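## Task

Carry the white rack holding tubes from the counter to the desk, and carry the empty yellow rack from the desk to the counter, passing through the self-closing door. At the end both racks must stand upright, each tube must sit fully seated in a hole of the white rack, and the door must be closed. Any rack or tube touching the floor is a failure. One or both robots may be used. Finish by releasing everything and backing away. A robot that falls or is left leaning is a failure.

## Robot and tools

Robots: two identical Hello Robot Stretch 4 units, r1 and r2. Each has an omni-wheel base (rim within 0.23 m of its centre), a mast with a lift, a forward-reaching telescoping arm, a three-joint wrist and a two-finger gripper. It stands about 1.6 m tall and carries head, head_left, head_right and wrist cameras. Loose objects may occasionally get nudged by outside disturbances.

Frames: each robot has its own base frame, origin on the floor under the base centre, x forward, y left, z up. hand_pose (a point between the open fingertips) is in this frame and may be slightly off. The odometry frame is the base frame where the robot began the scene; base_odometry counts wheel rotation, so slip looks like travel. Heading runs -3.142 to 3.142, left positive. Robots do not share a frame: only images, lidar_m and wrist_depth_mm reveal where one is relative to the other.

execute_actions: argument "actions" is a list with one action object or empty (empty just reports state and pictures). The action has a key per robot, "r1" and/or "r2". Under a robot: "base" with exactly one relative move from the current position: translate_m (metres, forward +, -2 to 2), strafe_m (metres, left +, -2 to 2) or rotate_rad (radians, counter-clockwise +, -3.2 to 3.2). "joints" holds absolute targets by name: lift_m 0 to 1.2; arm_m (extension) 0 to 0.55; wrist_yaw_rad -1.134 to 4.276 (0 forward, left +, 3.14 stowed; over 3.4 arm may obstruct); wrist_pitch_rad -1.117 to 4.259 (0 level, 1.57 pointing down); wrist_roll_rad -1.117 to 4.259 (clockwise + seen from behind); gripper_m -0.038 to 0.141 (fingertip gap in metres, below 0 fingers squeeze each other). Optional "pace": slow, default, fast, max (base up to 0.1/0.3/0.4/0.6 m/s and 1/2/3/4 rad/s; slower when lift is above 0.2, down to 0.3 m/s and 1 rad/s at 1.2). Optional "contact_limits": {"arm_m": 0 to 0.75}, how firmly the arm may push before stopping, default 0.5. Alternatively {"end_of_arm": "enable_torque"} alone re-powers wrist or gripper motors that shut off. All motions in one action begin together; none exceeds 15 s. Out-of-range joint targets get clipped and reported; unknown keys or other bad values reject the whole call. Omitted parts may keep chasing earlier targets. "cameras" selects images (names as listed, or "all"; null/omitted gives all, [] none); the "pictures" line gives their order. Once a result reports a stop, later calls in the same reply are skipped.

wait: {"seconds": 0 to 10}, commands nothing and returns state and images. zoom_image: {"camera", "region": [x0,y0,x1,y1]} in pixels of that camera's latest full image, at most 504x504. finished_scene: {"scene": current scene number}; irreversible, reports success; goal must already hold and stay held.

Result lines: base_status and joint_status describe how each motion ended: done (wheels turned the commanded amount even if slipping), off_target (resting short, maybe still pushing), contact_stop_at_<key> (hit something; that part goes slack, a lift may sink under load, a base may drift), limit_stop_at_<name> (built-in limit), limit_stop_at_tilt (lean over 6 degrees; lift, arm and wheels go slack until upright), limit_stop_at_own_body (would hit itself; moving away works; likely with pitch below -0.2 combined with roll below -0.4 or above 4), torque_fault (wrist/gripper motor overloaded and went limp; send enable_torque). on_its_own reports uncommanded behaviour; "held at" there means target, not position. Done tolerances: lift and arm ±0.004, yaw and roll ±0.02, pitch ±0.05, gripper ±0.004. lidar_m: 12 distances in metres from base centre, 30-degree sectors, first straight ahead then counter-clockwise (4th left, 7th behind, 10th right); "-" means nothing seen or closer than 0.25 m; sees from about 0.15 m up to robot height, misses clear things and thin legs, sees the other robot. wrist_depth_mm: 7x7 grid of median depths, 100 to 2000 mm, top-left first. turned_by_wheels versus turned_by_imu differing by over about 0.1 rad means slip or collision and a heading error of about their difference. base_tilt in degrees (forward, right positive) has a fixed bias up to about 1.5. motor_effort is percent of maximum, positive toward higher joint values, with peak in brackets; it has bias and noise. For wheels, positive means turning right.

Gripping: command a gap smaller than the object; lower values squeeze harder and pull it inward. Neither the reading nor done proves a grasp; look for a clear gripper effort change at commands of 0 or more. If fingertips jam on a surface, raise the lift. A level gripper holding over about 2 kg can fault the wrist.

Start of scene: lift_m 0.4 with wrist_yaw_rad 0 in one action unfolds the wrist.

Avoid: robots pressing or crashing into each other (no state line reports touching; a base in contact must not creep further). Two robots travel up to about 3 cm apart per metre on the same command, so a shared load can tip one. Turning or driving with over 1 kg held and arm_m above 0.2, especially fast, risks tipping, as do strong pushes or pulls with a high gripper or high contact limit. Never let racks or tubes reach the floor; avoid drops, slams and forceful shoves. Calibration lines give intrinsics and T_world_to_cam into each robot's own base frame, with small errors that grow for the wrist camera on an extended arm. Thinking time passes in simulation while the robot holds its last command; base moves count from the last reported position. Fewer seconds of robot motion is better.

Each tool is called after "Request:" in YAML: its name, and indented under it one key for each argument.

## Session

Request:
execute_actions:
  actions: []

Scene clock: 0.00 s.
r1.base_odometry: x=+0.000 y=+0.000 heading=+0.000 (m, m, rad; r1's odometry frame)
r1.turned_by_wheels: +0.000 (rad since the last result)
r1.turned_by_imu: +0.000 (rad since the last result)
r1.base_tilt: forward=-0.2 right=+0.9 (deg)
r1.lidar_m: 0.83 0.86 1.05 1.96 0.96 1.09 1.10 1.10 1.30 1.14 1.14 0.97
r1.base_status: not commanded
r1.joint_positions: lift_m=+0.168 arm_m=-0.001 wrist_yaw_rad=+3.095 wrist_pitch_rad=-0.017 wrist_roll_rad=-0.018 gripper_m=+0.057
r1.joint_status: not commanded
r1.motor_effort: lift_m=+20 arm_m=+0 wrist_yaw_rad=+0 wrist_pitch_rad=-7 wrist_roll_rad=-4 gripper_m=-4 wheel_0=+1 wheel_1=+0 wheel_2=+0 (%)
r1.hand_pose: x=-0.1142 y=+0.1009 z=+0.3506 quat_wxyz=(+0.024, +0.008, -0.009, +1.000) (m; r1's base frame)
r1.wrist_depth_mm: - 143 221 1281 1336 1397 1118 / - 110 142 1281 1336 1430 1430 / - 114 142 1308 1336 1430 1464 / 145 143 182 1308 1336 1430 1499 / 214 1182 1255 1308 1366 1430 1464 / 223 1182 1042 1205 195 1336 1205 / 223 842 809 904 866 809 891
r2.base_odometry: x=+0.000 y=+0.000 heading=+0.000 (m, m, rad; r2's odometry frame)
r2.turned_by_wheels: +0.000 (rad since the last result)
r2.turned_by_imu: +0.000 (rad since the last result)
r2.base_tilt: forward=+0.2 right=+0.4 (deg)
r2.lidar_m: 2.04 2.23 1.62 1.03 0.93 0.93 0.96 0.86 0.86 1.10 1.67 1.69
r2.base_status: not commanded
r2.joint_positions: lift_m=+0.279 arm_m=-0.002 wrist_yaw_rad=+3.120 wrist_pitch_rad=+0.006 wrist_roll_rad=-0.010 gripper_m=+0.057
r2.joint_status: not commanded
r2.motor_effort: lift_m=+19 arm_m=+0 wrist_yaw_rad=+0 wrist_pitch_rad=-7 wrist_roll_rad=+1 gripper_m=-1 wheel_0=+0 wheel_1=-1 wheel_2=+1 (%)
r2.hand_pose: x=-0.1177 y=+0.0938 z=+0.4559 quat_wxyz=(+0.011, -0.003, -0.005, +1.000) (m; r2's base frame)
r2.wrist_depth_mm: - 131 1229 1281 1042 866 778 / - 132 1205 1281 1060 878 768 / 108 133 274 1308 1078 891 778 / 132 153 1182 1366 1060 917 788 / 866 1008 1138 1336 1060 917 798 / 878 991 211 1308 203 931 798 / 878 931 1042 - 1042 878 820
pictures: r1_head_camera, r1_head_left_camera, r1_head_right_camera, r1_wrist_camera, r2_head_camera, r2_head_left_camera, r2_head_right_camera, r2_wrist_camera
camera_calibration (this result's frames):
r1_wrist_camera: T_world_to_cam=[[-0.0317859, 0.99943, 0.0113733, -0.0891866], [0.0271241, 0.0122374, -0.999557, 0.401875], [-0.999127, -0.0314633, -0.0274976, 0.124764], [0, 0, 0, 1]] pos_world=[0.11092, 0.0881434, 0.406142]
r2_wrist_camera: T_world_to_cam=[[0.0684053, 0.99738, -0.023552, -0.0866667], [0.0541596, -0.027285, -0.998159, 0.508926], [-0.996186, 0.0670039, -0.0558841, 0.12934], [0, 0, 0, 1]] pos_world=[0.107212, 0.0916593, 0.513176]
Images, in order (width x height): r1_head_camera 420x560, r1_head_left_camera 420x672, r1_head_right_camera 420x672, r1_wrist_camera 616x392, r2_head_camera 420x560, r2_head_left_camera 420x672, r2_head_right_camera 420x672, r2_wrist_camera 616x392.

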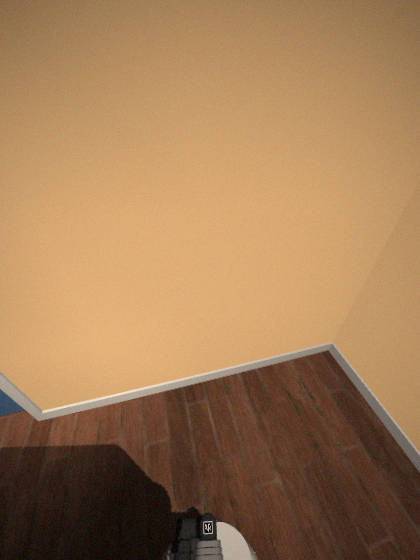

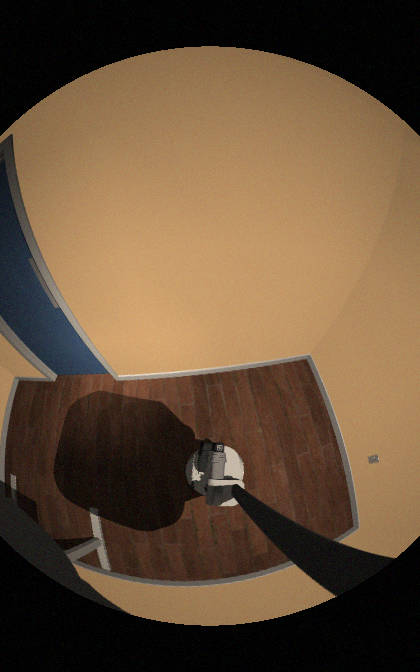

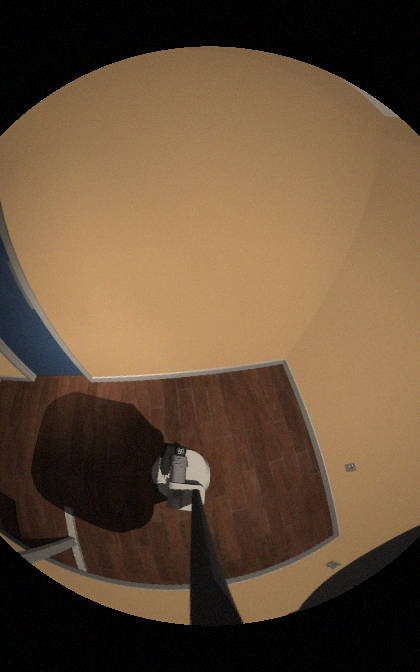

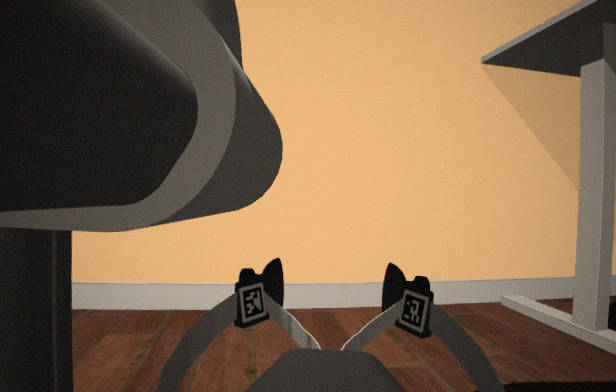

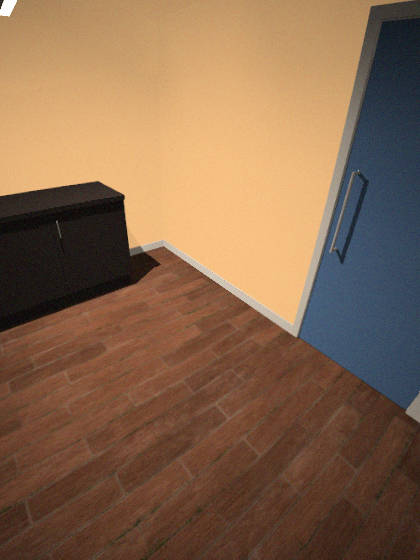

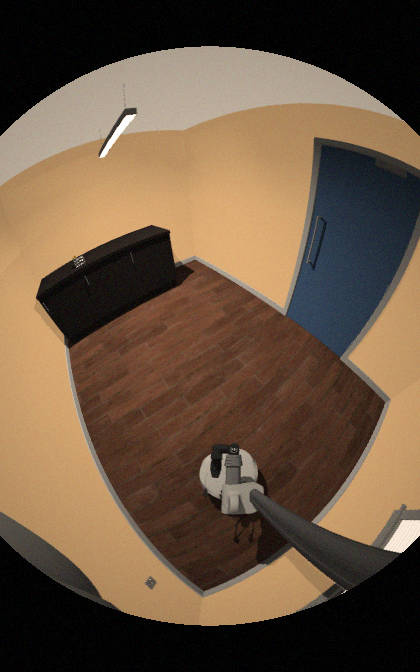

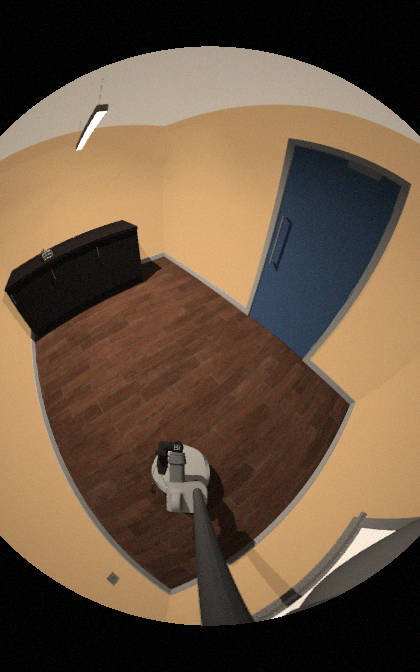

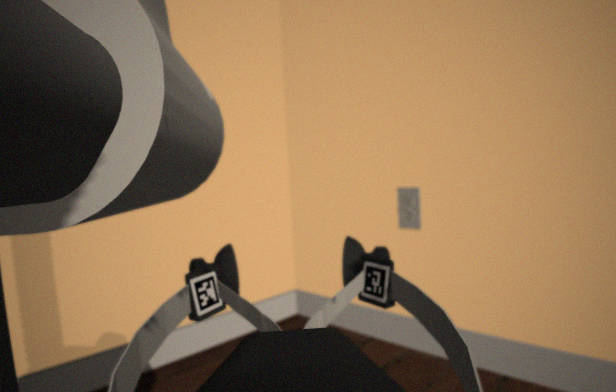

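Same layout, hinge on the other side.

Request:
execute_actions:
  actions:
    - {"r1":{"base":{"rotate_rad":1.65},"joints":{"lift_m":0.5,"wrist_yaw_rad":0,"gripper_m":0.14}},"r2":{"base":{"rotate_rad":0.78},"joints":{"lift_m":0.5,"wrist_yaw_rad":0,"gripper_m":0.14}}}
  cameras: []

Request:
execute_actions:
  actions:
    - {"r1":{"base":{"translate_m":1.0},"joints":{"lift_m":0.88},"pace":"fast"},"r2":{"base":{"translate_m":1.4},"joints":{"lift_m":0.86},"pace":"fast"}}
  cameras: ["r1_head_left_camera","r1_head_camera","r2_head_camera","r2_wrist_camera"]

Scene clock: 4.40 s.
r1.base_odometry: x=+0.000 y=+0.000 heading=+1.650 (m, m, rad; r1's odometry frame)
r1.turned_by_wheels: +1.650 (rad since the last result)
r1.turned_by_imu: +1.636 (rad since the last result)
r1.base_tilt: forward=-0.2 right=+1.0 (deg)
r1.lidar_m: 2.30 0.99 1.16 1.10 1.10 1.28 1.16 1.16 0.95 0.86 0.87 1.07
r1.base_status: done
r1.joint_positions: lift_m=+0.500 arm_m=-0.001 wrist_yaw_rad=+0.000 wrist_pitch_rad=-0.017 wrist_roll_rad=-0.018 gripper_m=+0.140
r1.joint_status: all done
r1.motor_effort: lift_m=+26(26) arm_m=-1(0) wrist_yaw_rad=-1(10) wrist_pitch_rad=-8(7) wrist_roll_rad=-4(4) gripper_m=+0(6) wheel_0=-1(6) wheel_1=+0(5) wheel_2=-1(8) (%)
r1.hand_pose: x=+0.4583 y=-0.0873 z=+0.6826 quat_wxyz=(+1.000, -0.009, -0.008, +0.000) (m; r1's base frame)
r1.wrist_depth_mm: 1863 - - - - 1537 1138 / 878 - - - - 1576 1160 / 1281 1537 - - - 1576 1138 / 1808 - - - - 1537 1138 / 1808 - - - - 1537 1118 / 1808 - 222 - - 201 1098 / 1464 1499 1499 152 1618 1430 1118
r2.base_odometry: x=+0.000 y=+0.000 heading=+0.779 (m, m, rad; r2's odometry frame)
r2.turned_by_wheels: +0.779 (rad since the last result)
r2.turned_by_imu: +0.777 (rad since the last result)
r2.base_tilt: forward=+0.2 right=+0.4 (deg)
r2.lidar_m: 2.21 1.22 0.95 0.93 1.00 0.87 0.86 0.88 1.40 1.68 1.78 2.27
r2.base_status: done
r2.joint_positions: lift_m=+0.500 arm_m=-0.002 wrist_yaw_rad=+0.000 wrist_pitch_rad=+0.006 wrist_roll_rad=-0.010 gripper_m=+0.140
r2.joint_status: all done
r2.motor_effort: lift_m=+23(21) arm_m=+0(0) wrist_yaw_rad=+0(6) wrist_pitch_rad=-5(6) wrist_roll_rad=+1(0) gripper_m=+1(2) wheel_0=-7(10) wheel_1=-6(11) wheel_2=-6(13) (%)
r2.hand_pose: x=+0.4574 y=-0.0873 z=+0.6762 quat_wxyz=(+1.000, -0.005, +0.003, +0.000) (m; r2's base frame)
r2.wrist_depth_mm: 1464 - - - - - - / 1464 - - - - - - / 1464 1983 - - - - - / 1464 - - - - - - / 1397 1756 - - - - - / 1397 209 1808 1921 1863 1808 1863 / 1366 1537 1430 - 1464 1397 1308
pictures: none
No camera images: the call's "cameras" was empty. Leave "cameras" out to get every camera's image.

Scene clock: 9.20 s.
r1.base_odometry: x=-0.079 y=+0.997 heading=+1.650 (m, m, rad; r1's odometry frame)
r1.turned_by_wheels: +0.000 (rad since the last result)
r1.turned_by_imu: -0.004 (rad since the last result)
r1.base_tilt: forward=-0.3 right=+1.0 (deg)
r1.lidar_m: 1.55 0.81 0.51 0.46 1.26 1.61 2.11 1.26 0.78 0.71 0.81 1.00
r1.base_status: done
r1.joint_positions: lift_m=+0.880 arm_m=-0.001 wrist_yaw_rad=+0.000 wrist_pitch_rad=-0.017 wrist_roll_rad=-0.018 gripper_m=+0.140
r1.joint_status: all done
r1.motor_effort: lift_m=+26(23) arm_m=+0(0) wrist_yaw_rad=-1(2) wrist_pitch_rad=-7(7) wrist_roll_rad=-4(2) gripper_m=-2(1) wheel_0=+0(6) wheel_1=+0(5) wheel_2=+1(11) (%)
r1.hand_pose: x=+0.4583 y=-0.0874 z=+1.0626 quat_wxyz=(+1.000, -0.009, -0.008, +0.000) (m; r1's base frame)
r1.wrist_depth_mm: 1336 1366 1336 1397 1397 1205 842 / 1336 1336 1366 1366 1397 1229 866 / 1336 1366 1366 1397 1397 1205 854 / 1336 1336 1397 1397 1430 1205 854 / 1366 1336 1397 1397 1430 1205 842 / 1336 1366 222 1397 1430 200 831 / 1336 1366 1366 152 1397 1138 820
r2.base_odometry: x=+0.996 y=+0.984 heading=+0.779 (m, m, rad; r2's odometry frame)
r2.turned_by_wheels: +0.001 (rad since the last result)
r2.turned_by_imu: -0.004 (rad since the last result)
r2.base_tilt: forward=+0.2 right=+0.4 (deg)
r2.lidar_m: 0.82 0.89 0.85 0.80 0.87 1.28 2.29 2.35 1.83 1.79 1.12 0.85
r2.base_status: done
r2.joint_positions: lift_m=+0.860 arm_m=-0.002 wrist_yaw_rad=+0.000 wrist_pitch_rad=+0.006 wrist_roll_rad=-0.010 gripper_m=+0.140
r2.joint_status: all done
r2.motor_effort: lift_m=+22(24) arm_m=+0(0) wrist_yaw_rad=+1(1) wrist_pitch_rad=-6(6) wrist_roll_rad=+0(0) gripper_m=+6(2) wheel_0=+5(12) wheel_1=+5(11) wheel_2=+0(17) (%)
r2.hand_pose: x=+0.4573 y=-0.0874 z=+1.0363 quat_wxyz=(+1.000, -0.005, +0.003, +0.000) (m; r2's base frame)
r2.wrist_depth_mm: 1229 1205 1229 1229 1205 1182 1182 / 1229 1229 1205 1205 1229 1229 1205 / 1255 1255 1255 1229 1205 1229 1182 / 1229 1255 1255 1229 1229 1229 1255 / 1042 991 778 854 741 750 715 / 609 208 634 603 621 627 634 / 634 640 634 - 627 640 634
pictures: r1_head_camera, r1_head_left_camera, r2_head_camera, r2_wrist_camera
camera_calibration (this result's frames):
r2_wrist_camera: T_world_to_cam=[[-0.0462863, -0.998651, -0.0235524, -0.0536336], [-0.0547411, 0.026078, -0.99816, 1.10661], [0.997427, -0.0449119, -0.0558743, -0.17483], [0, 0, 0, 1]] pos_world=[0.232475, -0.0902713, 1.09354]
Images, in order (width x height): r1_head_camera 420x560, r1_head_left_camera 420x672, r2_head_camera 420x560, r2_wrist_camera 616x392.

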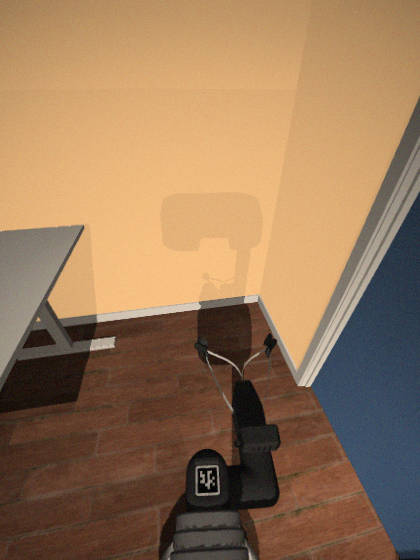

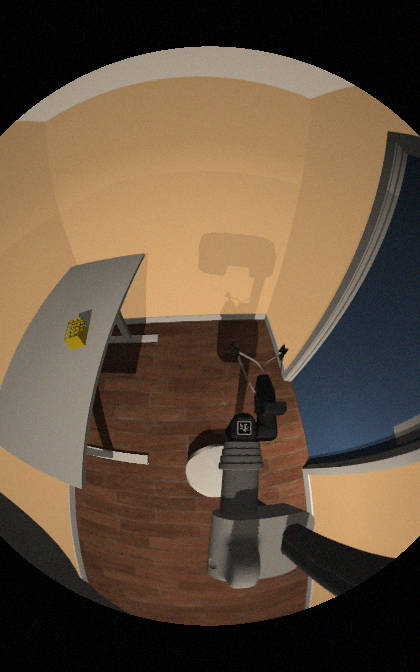

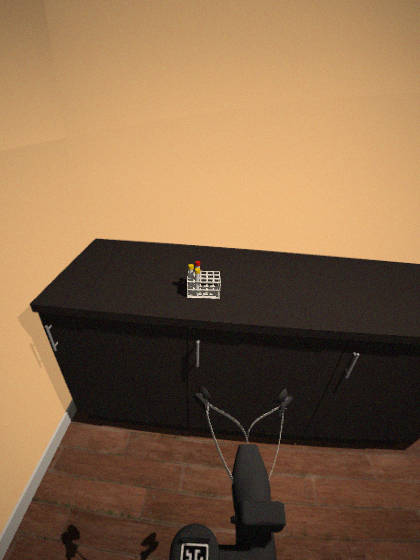

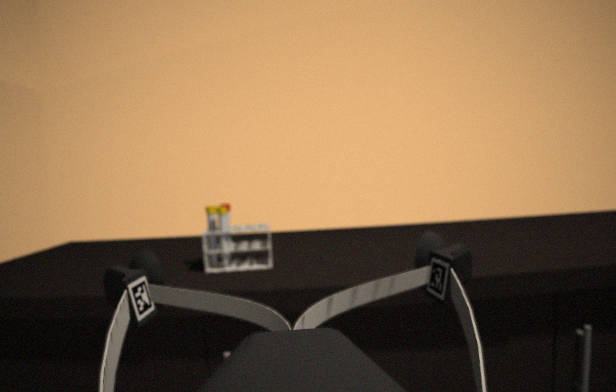

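Request:
execute_actions:
  actions:
    - {"r1":{"base":{"translate_m":0.45},"pace":"fast"},"r2":{"base":{"strafe_m":0.09},"joints":{"lift_m":0.79,"arm_m":0.2}}}
  cameras: []

Request:
execute_actions:
  actions:
    - {"r1":{"base":{"rotate_rad":1.57},"joints":{"lift_m":0.84}},"r2":{"base":{"translate_m":0.17}}}
  cameras: ["r1_wrist_camera","r1_head_camera","r2_head_camera","r2_wrist_camera"]

Scene clock: 13.20 s.
r1.base_odometry: x=-0.115 y=+1.446 heading=+1.650 (m, m, rad; r1's odometry frame)
r1.turned_by_wheels: +0.000 (rad since the last result)
r1.turned_by_imu: -0.002 (rad since the last result)
r1.base_tilt: forward=-0.2 right=+1.1 (deg)
r1.lidar_m: 1.08 0.90 0.57 0.52 0.55 0.67 2.59 1.14 0.82 0.71 0.71 0.85
r1.base_status: done
r1.joint_positions: lift_m=+0.880 arm_m=-0.001 wrist_yaw_rad=+0.000 wrist_pitch_rad=-0.017 wrist_roll_rad=-0.018 gripper_m=+0.140
r1.joint_status: not commanded
r1.motor_effort: lift_m=+26(26) arm_m=+0(1) wrist_yaw_rad=-1(1) wrist_pitch_rad=-8(7) wrist_roll_rad=-3(4) gripper_m=+1(1) wheel_0=-1(6) wheel_1=-1(4) wheel_2=+0(11) (%)
r1.hand_pose: x=+0.4583 y=-0.0874 z=+1.0626 quat_wxyz=(+1.000, -0.009, -0.008, +0.000) (m; r1's base frame)
r1.wrist_depth_mm: 904 904 917 931 931 946 768 / 904 904 904 917 931 946 768 / 891 904 917 917 931 931 768 / 891 904 917 931 946 946 759 / 904 904 917 931 931 946 759 / 917 917 222 931 946 200 750 / 904 917 917 152 946 946 741
r2.base_odometry: x=+0.933 y=+1.047 heading=+0.779 (m, m, rad; r2's odometry frame)
r2.turned_by_wheels: +0.000 (rad since the last result)
r2.turned_by_imu: +0.002 (rad since the last result)
r2.base_tilt: forward=+0.1 right=+0.4 (deg)
r2.lidar_m: 0.83 0.90 0.74 0.73 0.79 1.14 2.28 2.42 1.91 1.88 1.13 0.85
r2.base_status: done
r2.joint_positions: lift_m=+0.790 arm_m=+0.198 wrist_yaw_rad=+0.000 wrist_pitch_rad=+0.006 wrist_roll_rad=-0.010 gripper_m=+0.140
r2.joint_status: all done
r2.motor_effort: lift_m=+16(21) arm_m=+9(9) wrist_yaw_rad=+0(3) wrist_pitch_rad=-6(6) wrist_roll_rad=+1(1) gripper_m=-4(0) wheel_0=-4(14) wheel_1=+4(14) wheel_2=+0(3) (%)
r2.hand_pose: x=+0.6578 y=-0.0874 z=+0.9668 quat_wxyz=(+1.000, -0.005, +0.003, +0.000) (m; r2's base frame)
r2.wrist_depth_mm: 1042 1025 1025 1025 1025 1008 1025 / 1042 1042 1042 1025 1008 1008 1008 / 1042 1060 1025 1008 1042 1025 1025 / 1060 1078 1060 1060 1042 1042 1042 / 634 597 559 535 452 455 439 / 410 208 404 410 430 430 427 / 439 433 436 - 433 433 433
pictures: none
No camera images: the call's "cameras" was empty. Leave "cameras" out to get every camera's image.

Scene clock: 15.27 s.
r1.base_odometry: x=-0.115 y=+1.446 heading=-3.064 (m, m, rad; r1's odometry frame)
r1.turned_by_wheels: +1.570 (rad since the last result)
r1.turned_by_imu: +1.557 (rad since the last result)
r1.base_tilt: forward=-0.3 right=+0.9 (deg)
r1.lidar_m: 0.53 0.54 0.70 2.59 1.13 0.81 0.73 0.71 0.86 1.11 0.95 0.59
r1.base_status: done
r1.joint_positions: lift_m=+0.840 arm_m=-0.001 wrist_yaw_rad=+0.000 wrist_pitch_rad=-0.017 wrist_roll_rad=-0.018 gripper_m=+0.140
r1.joint_status: all done
r1.motor_effort: lift_m=+17(23) arm_m=+0(0) wrist_yaw_rad=-1(0) wrist_pitch_rad=-7(7) wrist_roll_rad=-3(4) gripper_m=+0(4) wheel_0=-2(6) wheel_1=+0(5) wheel_2=-1(7) (%)
r1.hand_pose: x=+0.4583 y=-0.0874 z=+1.0234 quat_wxyz=(+1.000, -0.009, -0.008, +0.000) (m; r1's base frame)
r1.wrist_depth_mm: 1078 1098 1118 1118 1138 1138 1138 / 1078 1098 1098 1118 1138 1138 1160 / 1098 1098 1118 1118 1160 1160 1160 / 1098 1098 1098 1138 1160 1160 1182 / 634 683 715 539 768 820 831 / 351 357 221 387 397 201 399 / 683 1098 1118 151 1138 1160 1182
r2.base_odometry: x=+1.054 y=+1.167 heading=+0.780 (m, m, rad; r2's odometry frame)
r2.turned_by_wheels: +0.000 (rad since the last result)
r2.turned_by_imu: +0.000 (rad since the last result)
r2.base_tilt: forward=+0.2 right=+0.4 (deg)
r2.lidar_m: 0.65 0.71 0.74 0.71 0.77 1.12 2.46 2.51 1.92 1.88 0.89 0.68
r2.base_status: done
r2.joint_positions: lift_m=+0.790 arm_m=+0.198 wrist_yaw_rad=+0.000 wrist_pitch_rad=+0.006 wrist_roll_rad=-0.010 gripper_m=+0.140
r2.joint_status: not commanded
r2.motor_effort: lift_m=+16(16) arm_m=+9(9) wrist_yaw_rad=+0(0) wrist_pitch_rad=-5(6) wrist_roll_rad=+0(0) gripper_m=+0(0) wheel_0=+5(8) wheel_1=+4(11) wheel_2=-4(15) (%)
r2.hand_pose: x=+0.6578 y=-0.0874 z=+0.9668 quat_wxyz=(+1.000, -0.005, +0.003, +0.000) (m; r2's base frame)
r2.wrist_depth_mm: 866 854 842 854 854 854 842 / 878 866 866 866 854 854 866 / 878 878 866 866 878 854 866 / 891 878 394 878 878 878 878 / 627 597 407 449 449 455 436 / 334 209 277 286 272 267 276 / 241 238 239 - 238 236 238
pictures: r1_head_camera, r1_wrist_camera, r2_head_camera, r2_wrist_camera
camera_calibration (this result's frames):
r1_wrist_camera: T_world_to_cam=[[0.0787972, -0.996826, 0.0113734, -0.115615], [-0.0265182, -0.0135007, -0.999557, 1.0834], [0.996538, 0.0784607, -0.0274979, -0.195594], [0, 0, 0, 1]] pos_world=[0.232757, -0.0852744, 1.07886]
r2_wrist_camera: T_world_to_cam=[[-0.0463649, -0.998647, -0.0235538, -0.0459592], [-0.054706, 0.0260823, -0.998162, 1.0482], [0.997425, -0.0449912, -0.0558413, -0.378737], [0, 0, 0, 1]] pos_world=[0.432974, -0.0902763, 1.02404]
Images, in order (width x height): r1_head_camera 420x560, r1_wrist_camera 616x392, r2_head_camera 420x560, r2_wrist_camera 616x392.

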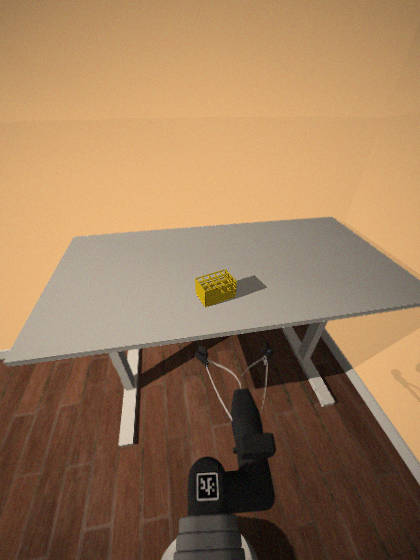

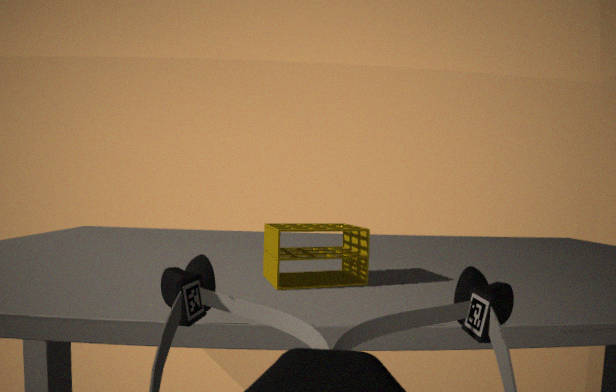

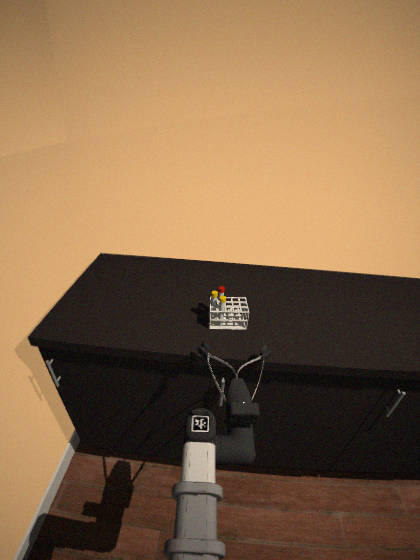

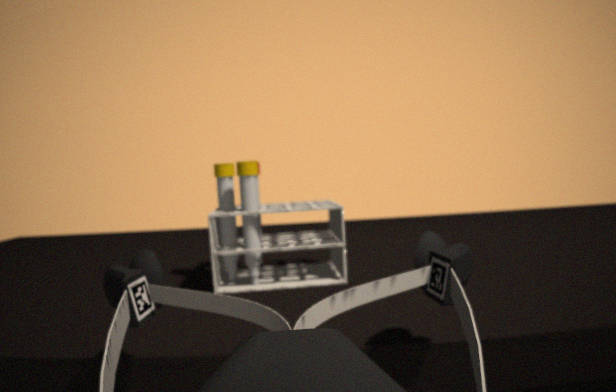

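Request:
execute_actions:
  actions:
    - {"r1":{"base":{"strafe_m":-0.29}},"r2":{"base":{"strafe_m":0.009},"joints":{"lift_m":0.785,"arm_m":0.3}}}
  cameras: []

Request:
execute_actions:
  actions:
    - {"r1":{"base":{"rotate_rad":0.4},"joints":{"lift_m":0.815,"arm_m":0.16}},"r2":{"joints":{"arm_m":0.375}}}
  cameras: ["r1_wrist_camera","r1_head_camera","r2_head_camera","r2_wrist_camera"]

Scene clock: 19.03 s.
r1.base_odometry: x=-0.137 y=+1.735 heading=-3.064 (m, m, rad; r1's odometry frame)
r1.turned_by_wheels: +0.000 (rad since the last result)
r1.turned_by_imu: +0.000 (rad since the last result)
r1.base_tilt: forward=-0.1 right=+1.1 (deg)
r1.lidar_m: 0.56 0.55 0.73 2.88 1.05 0.78 0.60 0.62 0.81 0.82 0.83 0.64
r1.base_status: done
r1.joint_positions: lift_m=+0.840 arm_m=-0.001 wrist_yaw_rad=+0.000 wrist_pitch_rad=-0.017 wrist_roll_rad=-0.018 gripper_m=+0.140
r1.joint_status: not commanded
r1.motor_effort: lift_m=+17(17) arm_m=+0(0) wrist_yaw_rad=+0(0) wrist_pitch_rad=-8(7) wrist_roll_rad=-3(3) gripper_m=+1(1) wheel_0=-1(9) wheel_1=+2(8) wheel_2=-1(3) (%)
r1.hand_pose: x=+0.4583 y=-0.0874 z=+1.0234 quat_wxyz=(+1.000, -0.009, -0.008, +0.000) (m; r1's base frame)
r1.wrist_depth_mm: 1138 1118 1160 1182 1182 1182 976 / 1138 1138 1160 1160 1182 1182 976 / 1118 1138 1160 1160 1182 1182 976 / 1138 1138 1160 1182 1160 1182 976 / 539 569 723 750 788 809 866 / 387 392 222 389 394 200 399 / 1138 1160 1160 152 1182 960 946
r2.base_odometry: x=+1.048 y=+1.173 heading=+0.780 (m, m, rad; r2's odometry frame)
r2.turned_by_wheels: +0.000 (rad since the last result)
r2.turned_by_imu: +0.001 (rad since the last result)
r2.base_tilt: forward=+0.2 right=+0.4 (deg)
r2.lidar_m: 0.66 0.71 0.73 0.70 0.77 1.09 2.45 2.50 1.93 1.90 0.90 0.69
r2.base_status: done
r2.joint_positions: lift_m=+0.785 arm_m=+0.298 wrist_yaw_rad=+0.000 wrist_pitch_rad=+0.006 wrist_roll_rad=-0.010 gripper_m=+0.140
r2.joint_status: all done
r2.motor_effort: lift_m=+16(16) arm_m=+9(9) wrist_yaw_rad=+0(1) wrist_pitch_rad=-7(6) wrist_roll_rad=+0(0) gripper_m=+3(1) wheel_0=-5(13) wheel_1=+6(11) wheel_2=+0(6) (%)
r2.hand_pose: x=+0.7578 y=-0.0874 z=+0.9618 quat_wxyz=(+1.000, -0.005, +0.003, +0.000) (m; r2's base frame)
r2.wrist_depth_mm: 759 759 759 759 759 741 750 / 778 768 768 759 778 759 750 / 778 778 778 768 768 768 768 / 788 788 290 768 778 778 778 / 591 569 289 399 325 433 415 / 319 208 264 268 259 256 260 / 224 215 215 - 213 197 198
pictures: none
No camera images: the call's "cameras" was empty. Leave "cameras" out to get every camera's image.

Scene clock: 20.60 s.
r1.base_odometry: x=-0.137 y=+1.735 heading=-2.663 (m, m, rad; r1's odometry frame)
r1.turned_by_wheels: +0.400 (rad since the last result)
r1.turned_by_imu: +0.397 (rad since the last result)
r1.base_tilt: forward=-0.2 right=+0.9 (deg)
r1.lidar_m: 0.60 0.66 2.76 1.27 0.81 0.66 0.59 0.74 0.82 0.81 0.68 0.58
r1.base_status: done
r1.joint_positions: lift_m=+0.815 arm_m=+0.159 wrist_yaw_rad=+0.000 wrist_pitch_rad=-0.017 wrist_roll_rad=-0.018 gripper_m=+0.140
r1.joint_status: all done
r1.motor_effort: lift_m=+15(19) arm_m=+5(5) wrist_yaw_rad=+0(0) wrist_pitch_rad=-7(7) wrist_roll_rad=-4(4) gripper_m=-1(1) wheel_0=+0(6) wheel_1=+1(5) wheel_2=+2(8) (%)
r1.hand_pose: x=+0.6184 y=-0.0874 z=+0.9985 quat_wxyz=(+1.000, -0.009, -0.008, +0.000) (m; r1's base frame)
r1.wrist_depth_mm: 1464 1281 1138 1042 960 891 820 / 1397 1281 1160 1042 960 891 820 / 1430 1281 1138 1042 946 878 831 / 1464 1255 1138 1042 946 891 831 / 508 535 554 430 521 640 647 / 293 285 221 307 312 200 317 / 1430 263 229 152 207 208 214
r2.base_odometry: x=+1.048 y=+1.173 heading=+0.780 (m, m, rad; r2's odometry frame)
r2.turned_by_wheels: +0.000 (rad since the last result)
r2.turned_by_imu: +0.001 (rad since the last result)
r2.base_tilt: forward=+0.1 right=+0.4 (deg)
r2.lidar_m: 0.67 0.72 0.73 0.70 0.75 1.12 2.44 2.53 1.96 1.90 0.89 0.69
r2.base_status: not commanded
r2.joint_positions: lift_m=+0.785 arm_m=+0.373 wrist_yaw_rad=+0.000 wrist_pitch_rad=+0.006 wrist_roll_rad=-0.010 gripper_m=+0.140
r2.joint_status: all done
r2.motor_effort: lift_m=+16(16) arm_m=+9(10) wrist_yaw_rad=+0(0) wrist_pitch_rad=-5(5) wrist_roll_rad=+0(1) gripper_m=+2(1) wheel_0=-5(5) wheel_1=+6(6) wheel_2=+0(0) (%)
r2.hand_pose: x=+0.8328 y=-0.0874 z=+0.9618 quat_wxyz=(+1.000, -0.005, +0.003, +0.000) (m; r2's base frame)
r2.wrist_depth_mm: 683 691 691 683 683 683 683 / 699 691 699 683 683 683 683 / 707 699 691 699 691 691 691 / 715 707 220 707 699 699 699 / 597 559 217 276 219 433 413 / 319 193 198 193 224 255 262 / 224 209 208 - 206 197 198
pictures: r1_head_camera, r1_wrist_camera, r2_head_camera, r2_wrist_camera
camera_calibration (this result's frames):
r1_wrist_camera: T_world_to_cam=[[0.0789301, -0.996815, 0.0113746, -0.127993], [-0.0265014, -0.0135043, -0.999558, 1.0628], [0.996528, 0.0785937, -0.0274829, -0.355842], [0, 0, 0, 1]] pos_world=[0.392874, -0.085266, 1.05401]
r2_wrist_camera: T_world_to_cam=[[-0.0462111, -0.998654, -0.0235546, -0.0380474], [-0.0546944, 0.0260739, -0.998163, 1.05279], [0.997433, -0.0448379, -0.0558257, -0.553548], [0, 0, 0, 1]] pos_world=[0.607951, -0.0902665, 1.01906]
Images, in order (width x height): r1_head_camera 420x560, r1_wrist_camera 616x392, r2_head_camera 420x560, r2_wrist_camera 616x392.

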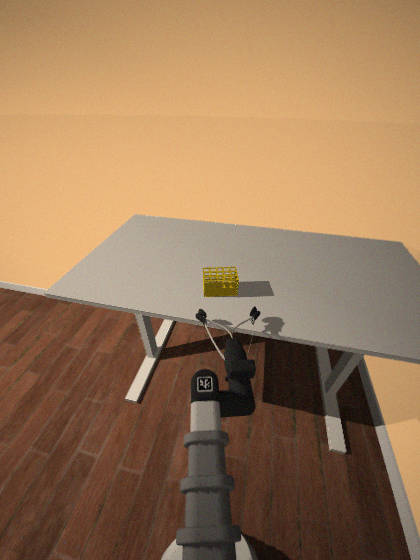

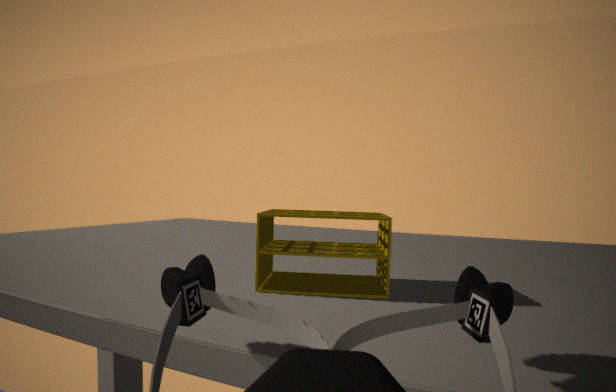

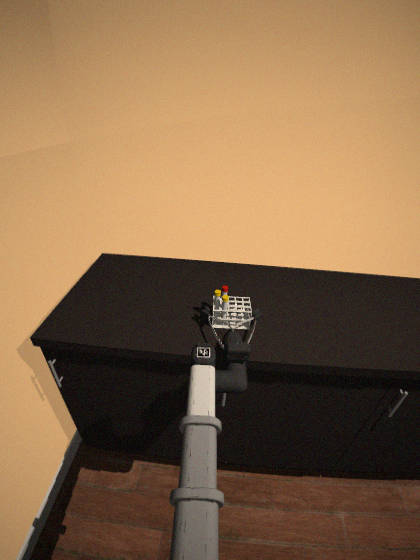

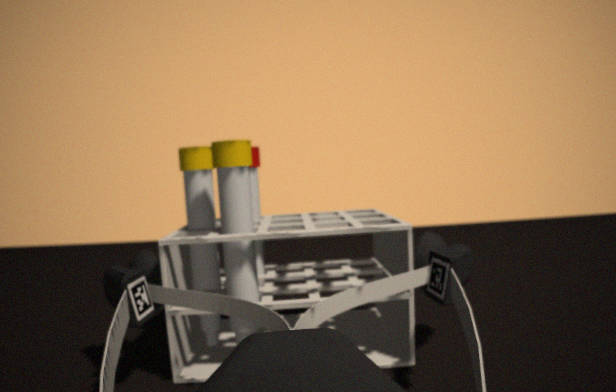

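Rack is deep and r1 a bit low; raise it.

Request:
execute_actions:
  actions:
    - {"r1":{"base":{"strafe_m":0.013},"joints":{"lift_m":0.83,"arm_m":0.24}},"r2":{"joints":{"gripper_m":0.06}}}
  cameras: []

Request:
execute_actions:
  actions:
    - {"r1":{"joints":{"arm_m":0.32}},"r2":{"joints":{"lift_m":0.9}}}
  cameras: ["r1_wrist_camera","r2_wrist_camera"]

Scene clock: 23.73 s.
r1.base_odometry: x=-0.131 y=+1.723 heading=-2.664 (m, m, rad; r1's odometry frame)
r1.turned_by_wheels: +0.000 (rad since the last result)
r1.turned_by_imu: +0.000 (rad since the last result)
r1.base_tilt: forward=-0.1 right=+0.9 (deg)
r1.lidar_m: 0.61 0.68 2.74 1.30 0.77 0.67 0.62 0.73 0.82 0.84 0.66 0.56
r1.base_status: done
r1.joint_positions: lift_m=+0.830 arm_m=+0.239 wrist_yaw_rad=+0.000 wrist_pitch_rad=-0.017 wrist_roll_rad=-0.018 gripper_m=+0.140
r1.joint_status: all done
r1.motor_effort: lift_m=+26(26) arm_m=+5(5) wrist_yaw_rad=-1(0) wrist_pitch_rad=-7(7) wrist_roll_rad=-4(4) gripper_m=+1(1) wheel_0=-2(7) wheel_1=-1(6) wheel_2=+0(2) (%)
r1.hand_pose: x=+0.6984 y=-0.0874 z=+1.0126 quat_wxyz=(+1.000, -0.009, -0.008, +0.000) (m; r1's base frame)
r1.wrist_depth_mm: 1336 1205 1060 960 878 820 750 / 1336 1205 1060 946 878 809 759 / 1336 1182 1060 960 891 809 759 / 1308 1205 1060 976 878 820 759 / 574 609 634 345 580 723 741 / 317 324 222 312 285 200 357 / 221 223 232 151 237 236 244
r2.base_odometry: x=+1.048 y=+1.173 heading=+0.780 (m, m, rad; r2's odometry frame)
r2.turned_by_wheels: +0.000 (rad since the last result)
r2.turned_by_imu: +0.001 (rad since the last result)
r2.base_tilt: forward=+0.1 right=+0.4 (deg)
r2.lidar_m: 0.66 0.70 0.73 0.70 0.77 1.12 2.45 2.52 1.93 1.89 0.90 0.68
r2.base_status: not commanded
r2.joint_positions: lift_m=+0.785 arm_m=+0.373 wrist_yaw_rad=+0.000 wrist_pitch_rad=+0.006 wrist_roll_rad=-0.010 gripper_m=+0.061
r2.joint_status: all done
r2.motor_effort: lift_m=+16(16) arm_m=+9(9) wrist_yaw_rad=+1(1) wrist_pitch_rad=-5(6) wrist_roll_rad=+1(1) gripper_m=-32(31) wheel_0=-5(5) wheel_1=+6(6) wheel_2=+0(0) (%)
r2.hand_pose: x=+0.8328 y=-0.0874 z=+0.9618 quat_wxyz=(+1.000, -0.005, +0.003, +0.000) (m; r2's base frame)
r2.wrist_depth_mm: 691 691 691 683 683 668 676 / 699 699 683 683 691 691 691 / 715 699 699 699 691 691 683 / 707 699 201 699 699 707 699 / 591 559 203 254 221 436 413 / 319 173 182 203 188 178 262 / 202 216 196 - 197 196 198
pictures: none
No camera images: the call's "cameras" was empty. Leave "cameras" out to get every camera's image.

Scene clock: 25.27 s.
r1.base_odometry: x=-0.131 y=+1.723 heading=-2.664 (m, m, rad; r1's odometry frame)
r1.turned_by_wheels: +0.000 (rad since the last result)
r1.turned_by_imu: +0.000 (rad since the last result)
r1.base_tilt: forward=-0.3 right=+0.9 (deg)
r1.lidar_m: 0.61 0.70 2.75 1.29 0.80 0.69 0.60 0.71 0.83 0.81 0.66 0.57
r1.base_status: not commanded
r1.joint_positions: lift_m=+0.830 arm_m=+0.319 wrist_yaw_rad=+0.000 wrist_pitch_rad=-0.017 wrist_roll_rad=-0.018 gripper_m=+0.140
r1.joint_status: all done
r1.motor_effort: lift_m=+26(26) arm_m=+6(7) wrist_yaw_rad=-1(1) wrist_pitch_rad=-7(8) wrist_roll_rad=-3(4) gripper_m=+0(0) wheel_0=-2(2) wheel_1=-1(1) wheel_2=+0(0) (%)
r1.hand_pose: x=+0.7784 y=-0.0874 z=+1.0126 quat_wxyz=(+1.000, -0.009, -0.008, +0.000) (m; r1's base frame)
r1.wrist_depth_mm: 1205 1078 976 878 798 741 691 / 1205 1078 960 878 798 741 699 / 1229 1060 976 878 809 741 699 / 1205 1078 976 891 798 741 691 / 574 609 535 271 508 723 676 / 315 324 199 248 237 191 357 / 222 222 225 151 229 221 244
r2.base_odometry: x=+1.048 y=+1.173 heading=+0.780 (m, m, rad; r2's odometry frame)
r2.turned_by_wheels: +0.000 (rad since the last result)
r2.turned_by_imu: +0.001 (rad since the last result)
r2.base_tilt: forward=+0.2 right=+0.4 (deg)
r2.lidar_m: 0.65 0.71 0.73 0.70 0.75 1.11 2.45 2.51 1.95 1.89 0.89 0.69
r2.base_status: not commanded
r2.joint_positions: lift_m=+0.900 arm_m=+0.373 wrist_yaw_rad=+0.000 wrist_pitch_rad=+0.007 wrist_roll_rad=-0.010 gripper_m=+0.061
r2.joint_status: all done
r2.motor_effort: lift_m=+23(27) arm_m=+9(9) wrist_yaw_rad=+0(0) wrist_pitch_rad=-8(9) wrist_roll_rad=+0(0) gripper_m=-31(27) wheel_0=-5(5) wheel_1=+6(6) wheel_2=+0(0) (%)
r2.hand_pose: x=+0.8328 y=-0.0874 z=+1.0759 quat_wxyz=(+1.000, -0.005, +0.003, +0.000) (m; r2's base frame)
r2.wrist_depth_mm: 691 683 683 683 683 683 676 / 699 691 691 683 691 683 683 / 707 699 691 699 699 699 691 / 715 715 202 707 699 699 699 / 723 715 204 254 221 707 699 / 661 173 181 204 187 178 530 / 418 449 195 - 201 410 397
pictures: r1_wrist_camera, r2_wrist_camera
camera_calibration (this result's frames):
r1_wrist_camera: T_world_to_cam=[[0.0787709, -0.996828, 0.0113747, -0.140705], [-0.0265017, -0.0135, -0.999558, 1.0811], [0.99654, 0.0784346, -0.027481, -0.514921], [0, 0, 0, 1]] pos_world=[0.552874, -0.0852761, 1.06808]
r2_wrist_camera: T_world_to_cam=[[-0.0462328, -0.998654, -0.0235117, -0.0353873], [-0.0556148, 0.0260736, -0.998112, 1.16742], [0.997381, -0.0448379, -0.0567454, -0.546145], [0, 0, 0, 1]] pos_world=[0.608005, -0.0902665, 1.13339]
Images, in order (width x height): r1_wrist_camera 616x392, r2_wrist_camera 616x392.

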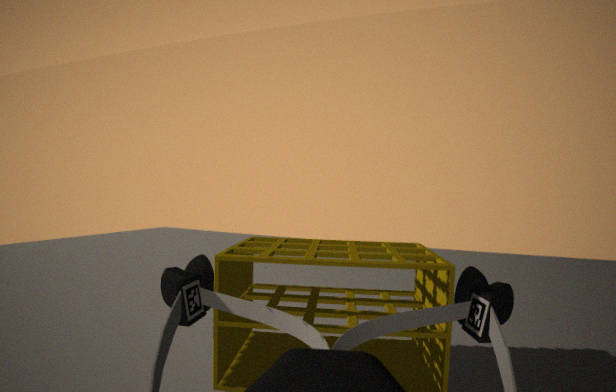

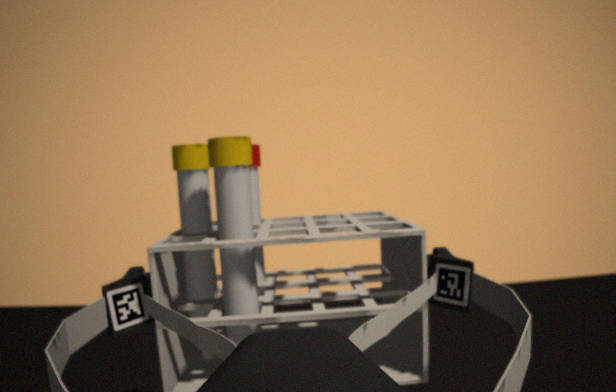

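Request:
execute_actions:
  actions:
    - {"r1":{"joints":{"lift_m":0.822,"gripper_m":0.06}},"r2":{"joints":{"arm_m":0}}}
  cameras: []

Request:
execute_actions:
  actions:
    - {"r1":{"joints":{"lift_m":0.87}},"r2":{"base":{"rotate_rad":-0.08}}}
  cameras: ["r1_wrist_camera"]

Request:
execute_actions:
  actions:
    - {"r1":{"base":{"rotate_rad":-0.28},"joints":{"arm_m":0,"wrist_yaw_rad":0.25}},"r2":{"base":{"translate_m":-0.3}}}
  cameras: []

Request:
execute_actions:
  actions:
    - {"r1":{"base":{"strafe_m":0.48}},"r2":{"base":{"translate_m":-0.55}}}
  cameras: []

Request:
execute_actions:
  actions:
    - {"r1":{"base":{"translate_m":-0.4}},"r2":{"base":{"rotate_rad":-1.57},"joints":{"wrist_yaw_rad":0.3},"pace":"slow"}}
  cameras: ["r1_head_left_camera","r1_head_right_camera","r2_head_left_camera"]

Scene clock: 31.30 s.
r1.base_odometry: x=-0.131 y=+1.723 heading=-2.664 (m, m, rad; r1's odometry frame)
r1.turned_by_wheels: +0.000 (rad since the last result)
r1.turned_by_imu: +0.000 (rad since the last result)
r1.base_tilt: forward=-0.1 right=+1.0 (deg)
r1.lidar_m: 0.61 0.70 2.72 1.27 0.80 0.68 0.59 0.74 0.84 0.81 0.68 0.57
r1.base_status: not commanded
r1.joint_positions: lift_m=+0.823 arm_m=+0.319 wrist_yaw_rad=+0.000 wrist_pitch_rad=-0.018 wrist_roll_rad=-0.018 gripper_m=+0.061
r1.joint_status: all done
r1.motor_effort: lift_m=+14(28) arm_m=+6(5) wrist_yaw_rad=+0(2) wrist_pitch_rad=-3(8) wrist_roll_rad=-4(3) gripper_m=-30(25) wheel_0=-2(1) wheel_1=-1(1) wheel_2=+0(0) (%)
r1.hand_pose: x=+0.7784 y=-0.0874 z=+1.0061 quat_wxyz=(+1.000, -0.009, -0.009, +0.000) (m; r1's base frame)
r1.wrist_depth_mm: 1205 1078 976 878 809 741 691 / 1229 1078 960 878 809 732 691 / 1205 1078 976 878 809 741 699 / 1205 1078 976 891 809 750 691 / 549 591 449 473 248 707 676 / 303 266 189 232 220 174 345 / 211 211 199 233 206 211 146
r2.base_odometry: x=+1.048 y=+1.173 heading=+0.780 (m, m, rad; r2's odometry frame)
r2.turned_by_wheels: +0.000 (rad since the last result)
r2.turned_by_imu: +0.002 (rad since the last result)
r2.base_tilt: forward=+0.2 right=+0.3 (deg)
r2.lidar_m: 0.41 0.70 0.73 0.71 0.77 1.11 2.45 2.51 1.93 1.90 0.90 0.70
r2.base_status: not commanded
r2.joint_positions: lift_m=+0.900 arm_m=+0.002 wrist_yaw_rad=+0.000 wrist_pitch_rad=+0.007 wrist_roll_rad=-0.010 gripper_m=+0.061
r2.joint_status: all done
r2.motor_effort: lift_m=+23(24) arm_m=-9(11) wrist_yaw_rad=+2(0) wrist_pitch_rad=-10(10) wrist_roll_rad=+0(0) gripper_m=-34(32) wheel_0=-5(5) wheel_1=+6(6) wheel_2=+0(0) (%)
r2.hand_pose: x=+0.4610 y=-0.0875 z=+1.0758 quat_wxyz=(+1.000, -0.005, +0.004, +0.000) (m; r2's base frame)
r2.wrist_depth_mm: 1060 1060 1060 1042 1042 1042 1060 / 1060 1078 1060 1060 1042 1042 1042 / 1078 1078 234 1078 1060 1042 1060 / 1078 1078 203 1078 1078 1098 1078 / 1060 1078 204 254 221 904 866 / 668 173 182 203 188 179 539 / 442 452 196 - 201 445 442
pictures: none
No camera images: the call's "cameras" was empty. Leave "cameras" out to get every camera's image.

Scene clock: 32.40 s.
r1.base_odometry: x=-0.131 y=+1.723 heading=-2.664 (m, m, rad; r1's odometry frame)
r1.turned_by_wheels: +0.000 (rad since the last result)
r1.turned_by_imu: +0.000 (rad since the last result)
r1.base_tilt: forward=-0.3 right=+1.1 (deg)
r1.lidar_m: 0.60 0.66 2.76 1.28 0.80 0.68 0.61 0.70 0.81 0.84 0.70 0.56
r1.base_status: not commanded
r1.joint_positions: lift_m=+0.870 arm_m=+0.319 wrist_yaw_rad=+0.000 wrist_pitch_rad=-0.016 wrist_roll_rad=-0.018 gripper_m=+0.061
r1.joint_status: all done
r1.motor_effort: lift_m=+27(27) arm_m=+6(6) wrist_yaw_rad=-2(1) wrist_pitch_rad=-9(10) wrist_roll_rad=-3(1) gripper_m=-31(30) wheel_0=-2(2) wheel_1=-1(1) wheel_2=+0(0) (%)
r1.hand_pose: x=+0.7784 y=-0.0874 z=+1.0524 quat_wxyz=(+1.000, -0.009, -0.008, +0.000) (m; r1's base frame)
r1.wrist_depth_mm: 1229 1078 976 878 809 741 691 / 1205 1098 960 866 809 741 691 / 1229 1078 960 891 809 750 699 / 1205 1078 960 878 809 741 699 / 1182 820 627 661 247 732 691 / 427 377 189 233 220 174 484 / 300 298 199 232 206 297 297
r2.base_odometry: x=+1.048 y=+1.173 heading=+0.701 (m, m, rad; r2's odometry frame)
r2.turned_by_wheels: -0.078 (rad since the last result)
r2.turned_by_imu: -0.078 (rad since the last result)
r2.base_tilt: forward=+0.1 right=+0.4 (deg)
r2.lidar_m: 0.43 0.70 0.74 0.70 0.73 1.00 2.45 2.56 1.98 1.90 0.98 0.71
r2.base_status: done
r2.joint_positions: lift_m=+0.900 arm_m=+0.002 wrist_yaw_rad=+0.000 wrist_pitch_rad=+0.007 wrist_roll_rad=-0.010 gripper_m=+0.061
r2.joint_status: not commanded
r2.motor_effort: lift_m=+23(23) arm_m=-9(9) wrist_yaw_rad=+1(1) wrist_pitch_rad=-8(10) wrist_roll_rad=+0(1) gripper_m=-29(31) wheel_0=+7(7) wheel_1=+6(10) wheel_2=+7(15) (%)
r2.hand_pose: x=+0.4610 y=-0.0875 z=+1.0758 quat_wxyz=(+1.000, -0.005, +0.004, +0.000) (m; r2's base frame)
r2.wrist_depth_mm: 1025 1042 1042 1078 1098 1098 1118 / 1025 1042 1042 1078 1078 1078 1138 / 1025 1025 232 1078 1078 1118 1138 / 1042 1042 202 1078 1118 1098 1138 / 1042 1060 195 254 221 904 866 / 668 173 182 204 188 177 535 / 430 449 196 - 200 466 488
pictures: r1_wrist_camera
camera_calibration (this result's frames):
r1_wrist_camera: T_world_to_cam=[[0.0787513, -0.996828, 0.0114948, -0.141276], [-0.0271109, -0.0136679, -0.999539, 1.12134], [0.996526, 0.0784033, -0.0281013, -0.513171], [0, 0, 0, 1]] pos_world=[0.552914, -0.0852676, 1.10803]
Images, in order (width x height): r1_wrist_camera 616x392.

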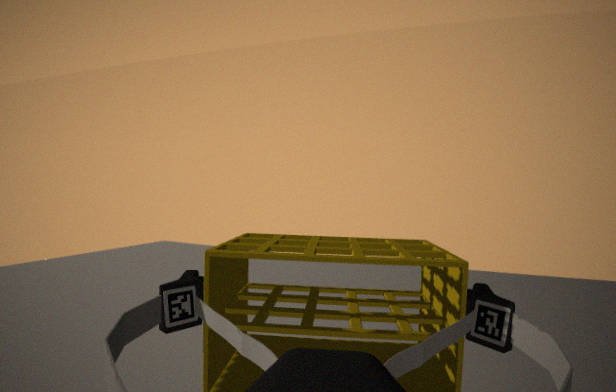

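Scene clock: 34.87 s.
r1.base_odometry: x=-0.131 y=+1.723 heading=-2.944 (m, m, rad; r1's odometry frame)
r1.turned_by_wheels: -0.280 (rad since the last result)
r1.turned_by_imu: -0.277 (rad since the last result)
r1.base_tilt: forward=-0.2 right=+1.0 (deg)
r1.lidar_m: 0.43 0.59 0.80 2.69 1.02 0.74 0.61 0.63 0.86 0.83 0.86 0.62
r1.base_status: done
r1.joint_positions: lift_m=+0.870 arm_m=+0.001 wrist_yaw_rad=+0.250 wrist_pitch_rad=-0.016 wrist_roll_rad=-0.018 gripper_m=+0.061
r1.joint_status: all done
r1.motor_effort: lift_m=+27(26) arm_m=-6(7) wrist_yaw_rad=+0(4) wrist_pitch_rad=-10(10) wrist_roll_rad=-2(3) gripper_m=-30(30) wheel_0=+0(6) wheel_1=-1(4) wheel_2=+0(7) (%)
r1.hand_pose: x=+0.4730 y=-0.0133 z=+1.0522 quat_wxyz=(+0.992, -0.008, -0.009, +0.125) (m; r1's base frame)
r1.wrist_depth_mm: 1618 1430 1308 1205 1118 1025 960 / 1576 1430 1308 1182 1098 1008 960 / 1576 1464 1308 1205 1098 1008 960 / 1618 1430 1308 1182 1098 1008 960 / 788 831 640 676 248 991 946 / 525 449 189 232 220 175 488 / 1618 931 199 231 206 307 300
r2.base_odometry: x=+0.818 y=+0.980 heading=+0.701 (m, m, rad; r2's odometry frame)
r2.turned_by_wheels: -0.001 (rad since the last result)
r2.turned_by_imu: +0.001 (rad since the last result)
r2.base_tilt: forward=+0.2 right=+0.3 (deg)
r2.lidar_m: 0.41 1.01 0.75 0.70 0.74 1.00 2.14 2.24 1.90 1.88 1.39 1.00
r2.base_status: done
r2.joint_positions: lift_m=+0.900 arm_m=+0.002 wrist_yaw_rad=+0.000 wrist_pitch_rad=+0.007 wrist_roll_rad=-0.010 gripper_m=+0.061
r2.joint_status: not commanded
r2.motor_effort: lift_m=+23(23) arm_m=-9(9) wrist_yaw_rad=+2(1) wrist_pitch_rad=-10(9) wrist_roll_rad=+0(2) gripper_m=-27(28) wheel_0=-7(12) wheel_1=-6(11) wheel_2=+5(17) (%)
r2.hand_pose: x=+0.4610 y=-0.0874 z=+1.0759 quat_wxyz=(+1.000, -0.005, +0.004, +0.000) (m; r2's base frame)
r2.wrist_depth_mm: 1308 1281 1308 1366 1366 1336 1430 / 1281 1308 1366 1336 1366 1366 1430 / 1308 1366 233 1336 1366 1430 1430 / 1308 1366 202 1366 1397 1430 1464 / 1205 1160 195 253 222 904 866 / 741 173 181 204 188 179 820 / 741 759 195 - 201 809 831
pictures: none
No camera images: the call's "cameras" was empty. Leave "cameras" out to get every camera's image.

Scene clock: 38.17 s.
r1.base_odometry: x=-0.037 y=+1.252 heading=-2.944 (m, m, rad; r1's odometry frame)
r1.turned_by_wheels: +0.000 (rad since the last result)
r1.turned_by_imu: +0.001 (rad since the last result)
r1.base_tilt: forward=-0.1 right=+1.2 (deg)
r1.lidar_m: 0.41 0.58 1.88 2.40 0.94 0.73 0.68 0.75 0.91 1.31 0.85 0.57
r1.base_status: done
r1.joint_positions: lift_m=+0.870 arm_m=+0.001 wrist_yaw_rad=+0.250 wrist_pitch_rad=-0.016 wrist_roll_rad=-0.018 gripper_m=+0.061
r1.joint_status: not commanded
r1.motor_effort: lift_m=+25(26) arm_m=-6(5) wrist_yaw_rad=+0(1) wrist_pitch_rad=-10(11) wrist_roll_rad=-3(2) gripper_m=-30(30) wheel_0=+1(7) wheel_1=-1(8) wheel_2=+1(0) (%)
r1.hand_pose: x=+0.4730 y=-0.0133 z=+1.0523 quat_wxyz=(+0.992, -0.008, -0.009, +0.125) (m; r1's base frame)
r1.wrist_depth_mm: 1576 1430 1281 1205 1118 1025 946 / 1537 1430 1255 1182 1098 1008 946 / 1576 1430 1308 1182 1098 1008 960 / 1576 1430 1281 1205 1098 1025 960 / 1618 1430 661 683 248 976 946 / 1576 445 189 232 220 175 492 / 1576 1397 198 232 206 303 300
r2.base_odometry: x=+0.398 y=+0.625 heading=+0.700 (m, m, rad; r2's odometry frame)
r2.turned_by_wheels: -0.001 (rad since the last result)
r2.turned_by_imu: +0.003 (rad since the last result)
r2.base_tilt: forward=+0.2 right=+0.4 (deg)
r2.lidar_m: 0.42 1.04 0.75 0.70 0.75 1.02 1.59 1.62 1.98 1.85 1.97 1.57
r2.base_status: done
r2.joint_positions: lift_m=+0.900 arm_m=+0.002 wrist_yaw_rad=+0.000 wrist_pitch_rad=+0.007 wrist_roll_rad=-0.010 gripper_m=+0.061
r2.joint_status: not commanded
r2.motor_effort: lift_m=+22(22) arm_m=-9(9) wrist_yaw_rad=+1(1) wrist_pitch_rad=-9(10) wrist_roll_rad=+0(2) gripper_m=-32(27) wheel_0=-7(11) wheel_1=-6(10) wheel_2=+4(9) (%)
r2.hand_pose: x=+0.4610 y=-0.0874 z=+1.0759 quat_wxyz=(+1.000, -0.005, +0.004, +0.000) (m; r2's base frame)
r2.wrist_depth_mm: 1336 1808 1921 1863 1921 1921 1983 / 1336 1808 1863 1921 1983 1983 1983 / 1308 1863 1921 1983 1921 1983 - / 1308 1863 204 1921 1983 1983 - / 1281 1281 206 254 220 1366 1430 / 1182 173 182 204 188 178 1430 / 1098 1308 196 - 201 1397 1430
pictures: none
No camera images: the call's "cameras" was empty. Leave "cameras" out to get every camera's image.

Scene clock: 41.03 s.
r1.base_odometry: x=+0.355 y=+1.331 heading=-2.944 (m, m, rad; r1's odometry frame)
r1.turned_by_wheels: +0.000 (rad since the last result)
r1.turned_by_imu: +0.002 (rad since the last result)
r1.base_tilt: forward=-0.1 right=+1.1 (deg)
r1.lidar_m: 0.44 1.01 2.44 1.04 0.40 0.28 0.29 0.32 0.44 0.94 1.37 1.01
r1.base_status: done
r1.joint_positions: lift_m=+0.870 arm_m=+0.001 wrist_yaw_rad=+0.250 wrist_pitch_rad=-0.016 wrist_roll_rad=-0.018 gripper_m=+0.061
r1.joint_status: not commanded
r1.motor_effort: lift_m=+25(26) arm_m=-6(6) wrist_yaw_rad=-1(1) wrist_pitch_rad=-11(10) wrist_roll_rad=-3(4) gripper_m=-30(31) wheel_0=+0(6) wheel_1=+1(6) wheel_2=-2(9) (%)
r1.hand_pose: x=+0.4730 y=-0.0133 z=+1.0523 quat_wxyz=(+0.992, -0.008, -0.009, +0.125) (m; r1's base frame)
r1.wrist_depth_mm: - 1983 1808 1576 1499 1366 1281 / - 1921 1756 1576 1537 1397 1308 / - 1983 1756 1618 1499 1366 1308 / - 1983 1756 1618 1499 1397 1308 / - 1921 831 778 248 991 1008 / - 1921 189 233 220 175 1308 / - 1921 199 231 206 1336 1255
r2.base_odometry: x=+0.398 y=+0.625 heading=-0.868 (m, m, rad; r2's odometry frame)
r2.turned_by_wheels: -1.569 (rad since the last result)
r2.turned_by_imu: -1.563 (rad since the last result)
r2.base_tilt: forward=+0.2 right=+0.4 (deg)
r2.lidar_m: 0.42 1.99 1.59 1.51 1.03 0.73 0.71 0.73 1.02 1.55 1.62 1.98
r2.base_status: done
r2.joint_positions: lift_m=+0.900 arm_m=+0.002 wrist_yaw_rad=+0.300 wrist_pitch_rad=+0.007 wrist_roll_rad=-0.010 gripper_m=+0.061
r2.joint_status: all done
r2.motor_effort: lift_m=+23(22) arm_m=-9(9) wrist_yaw_rad=+1(6) wrist_pitch_rad=-10(10) wrist_roll_rad=+0(0) gripper_m=-33(30) wheel_0=+6(9) wheel_1=+5(9) wheel_2=+7(7) (%)
r2.hand_pose: x=+0.4739 y=+0.0017 z=+1.0759 quat_wxyz=(+0.989, -0.006, +0.003, +0.149) (m; r2's base frame)
r2.wrist_depth_mm: 1983 1921 1756 1661 1576 1464 1430 / - 1863 1808 1708 1576 1499 1430 / - 1921 1756 1708 1618 1537 1464 / - 1921 202 1661 1618 1499 1464 / - 1983 204 254 220 1576 1499 / - 173 182 203 187 178 1537 / - - 196 - 201 1576 1537
pictures: r1_head_left_camera, r1_head_right_camera, r2_head_left_camera
Images, in order (width x height): r1_head_left_camera 420x672, r1_head_right_camera 420x672, r2_head_left_camera 420x672.

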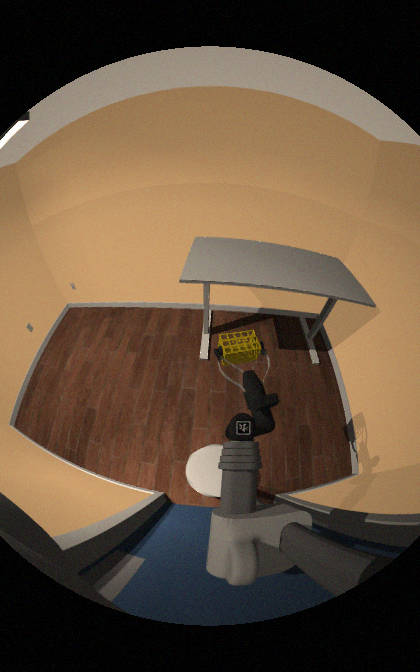

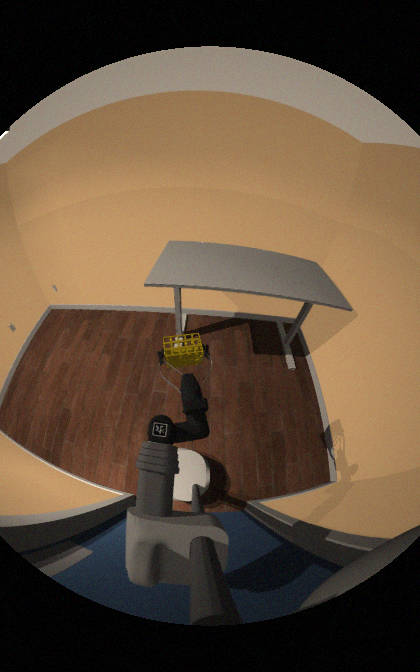

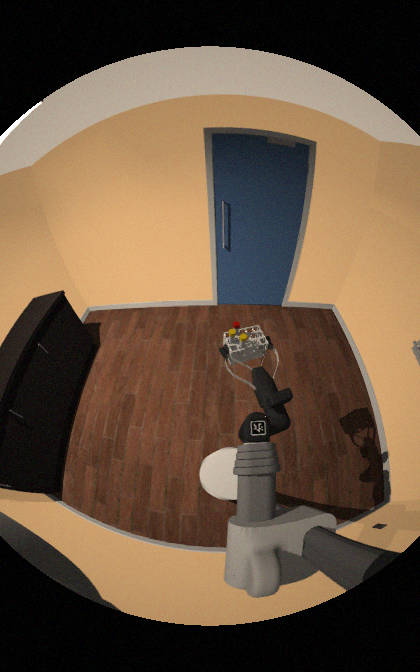

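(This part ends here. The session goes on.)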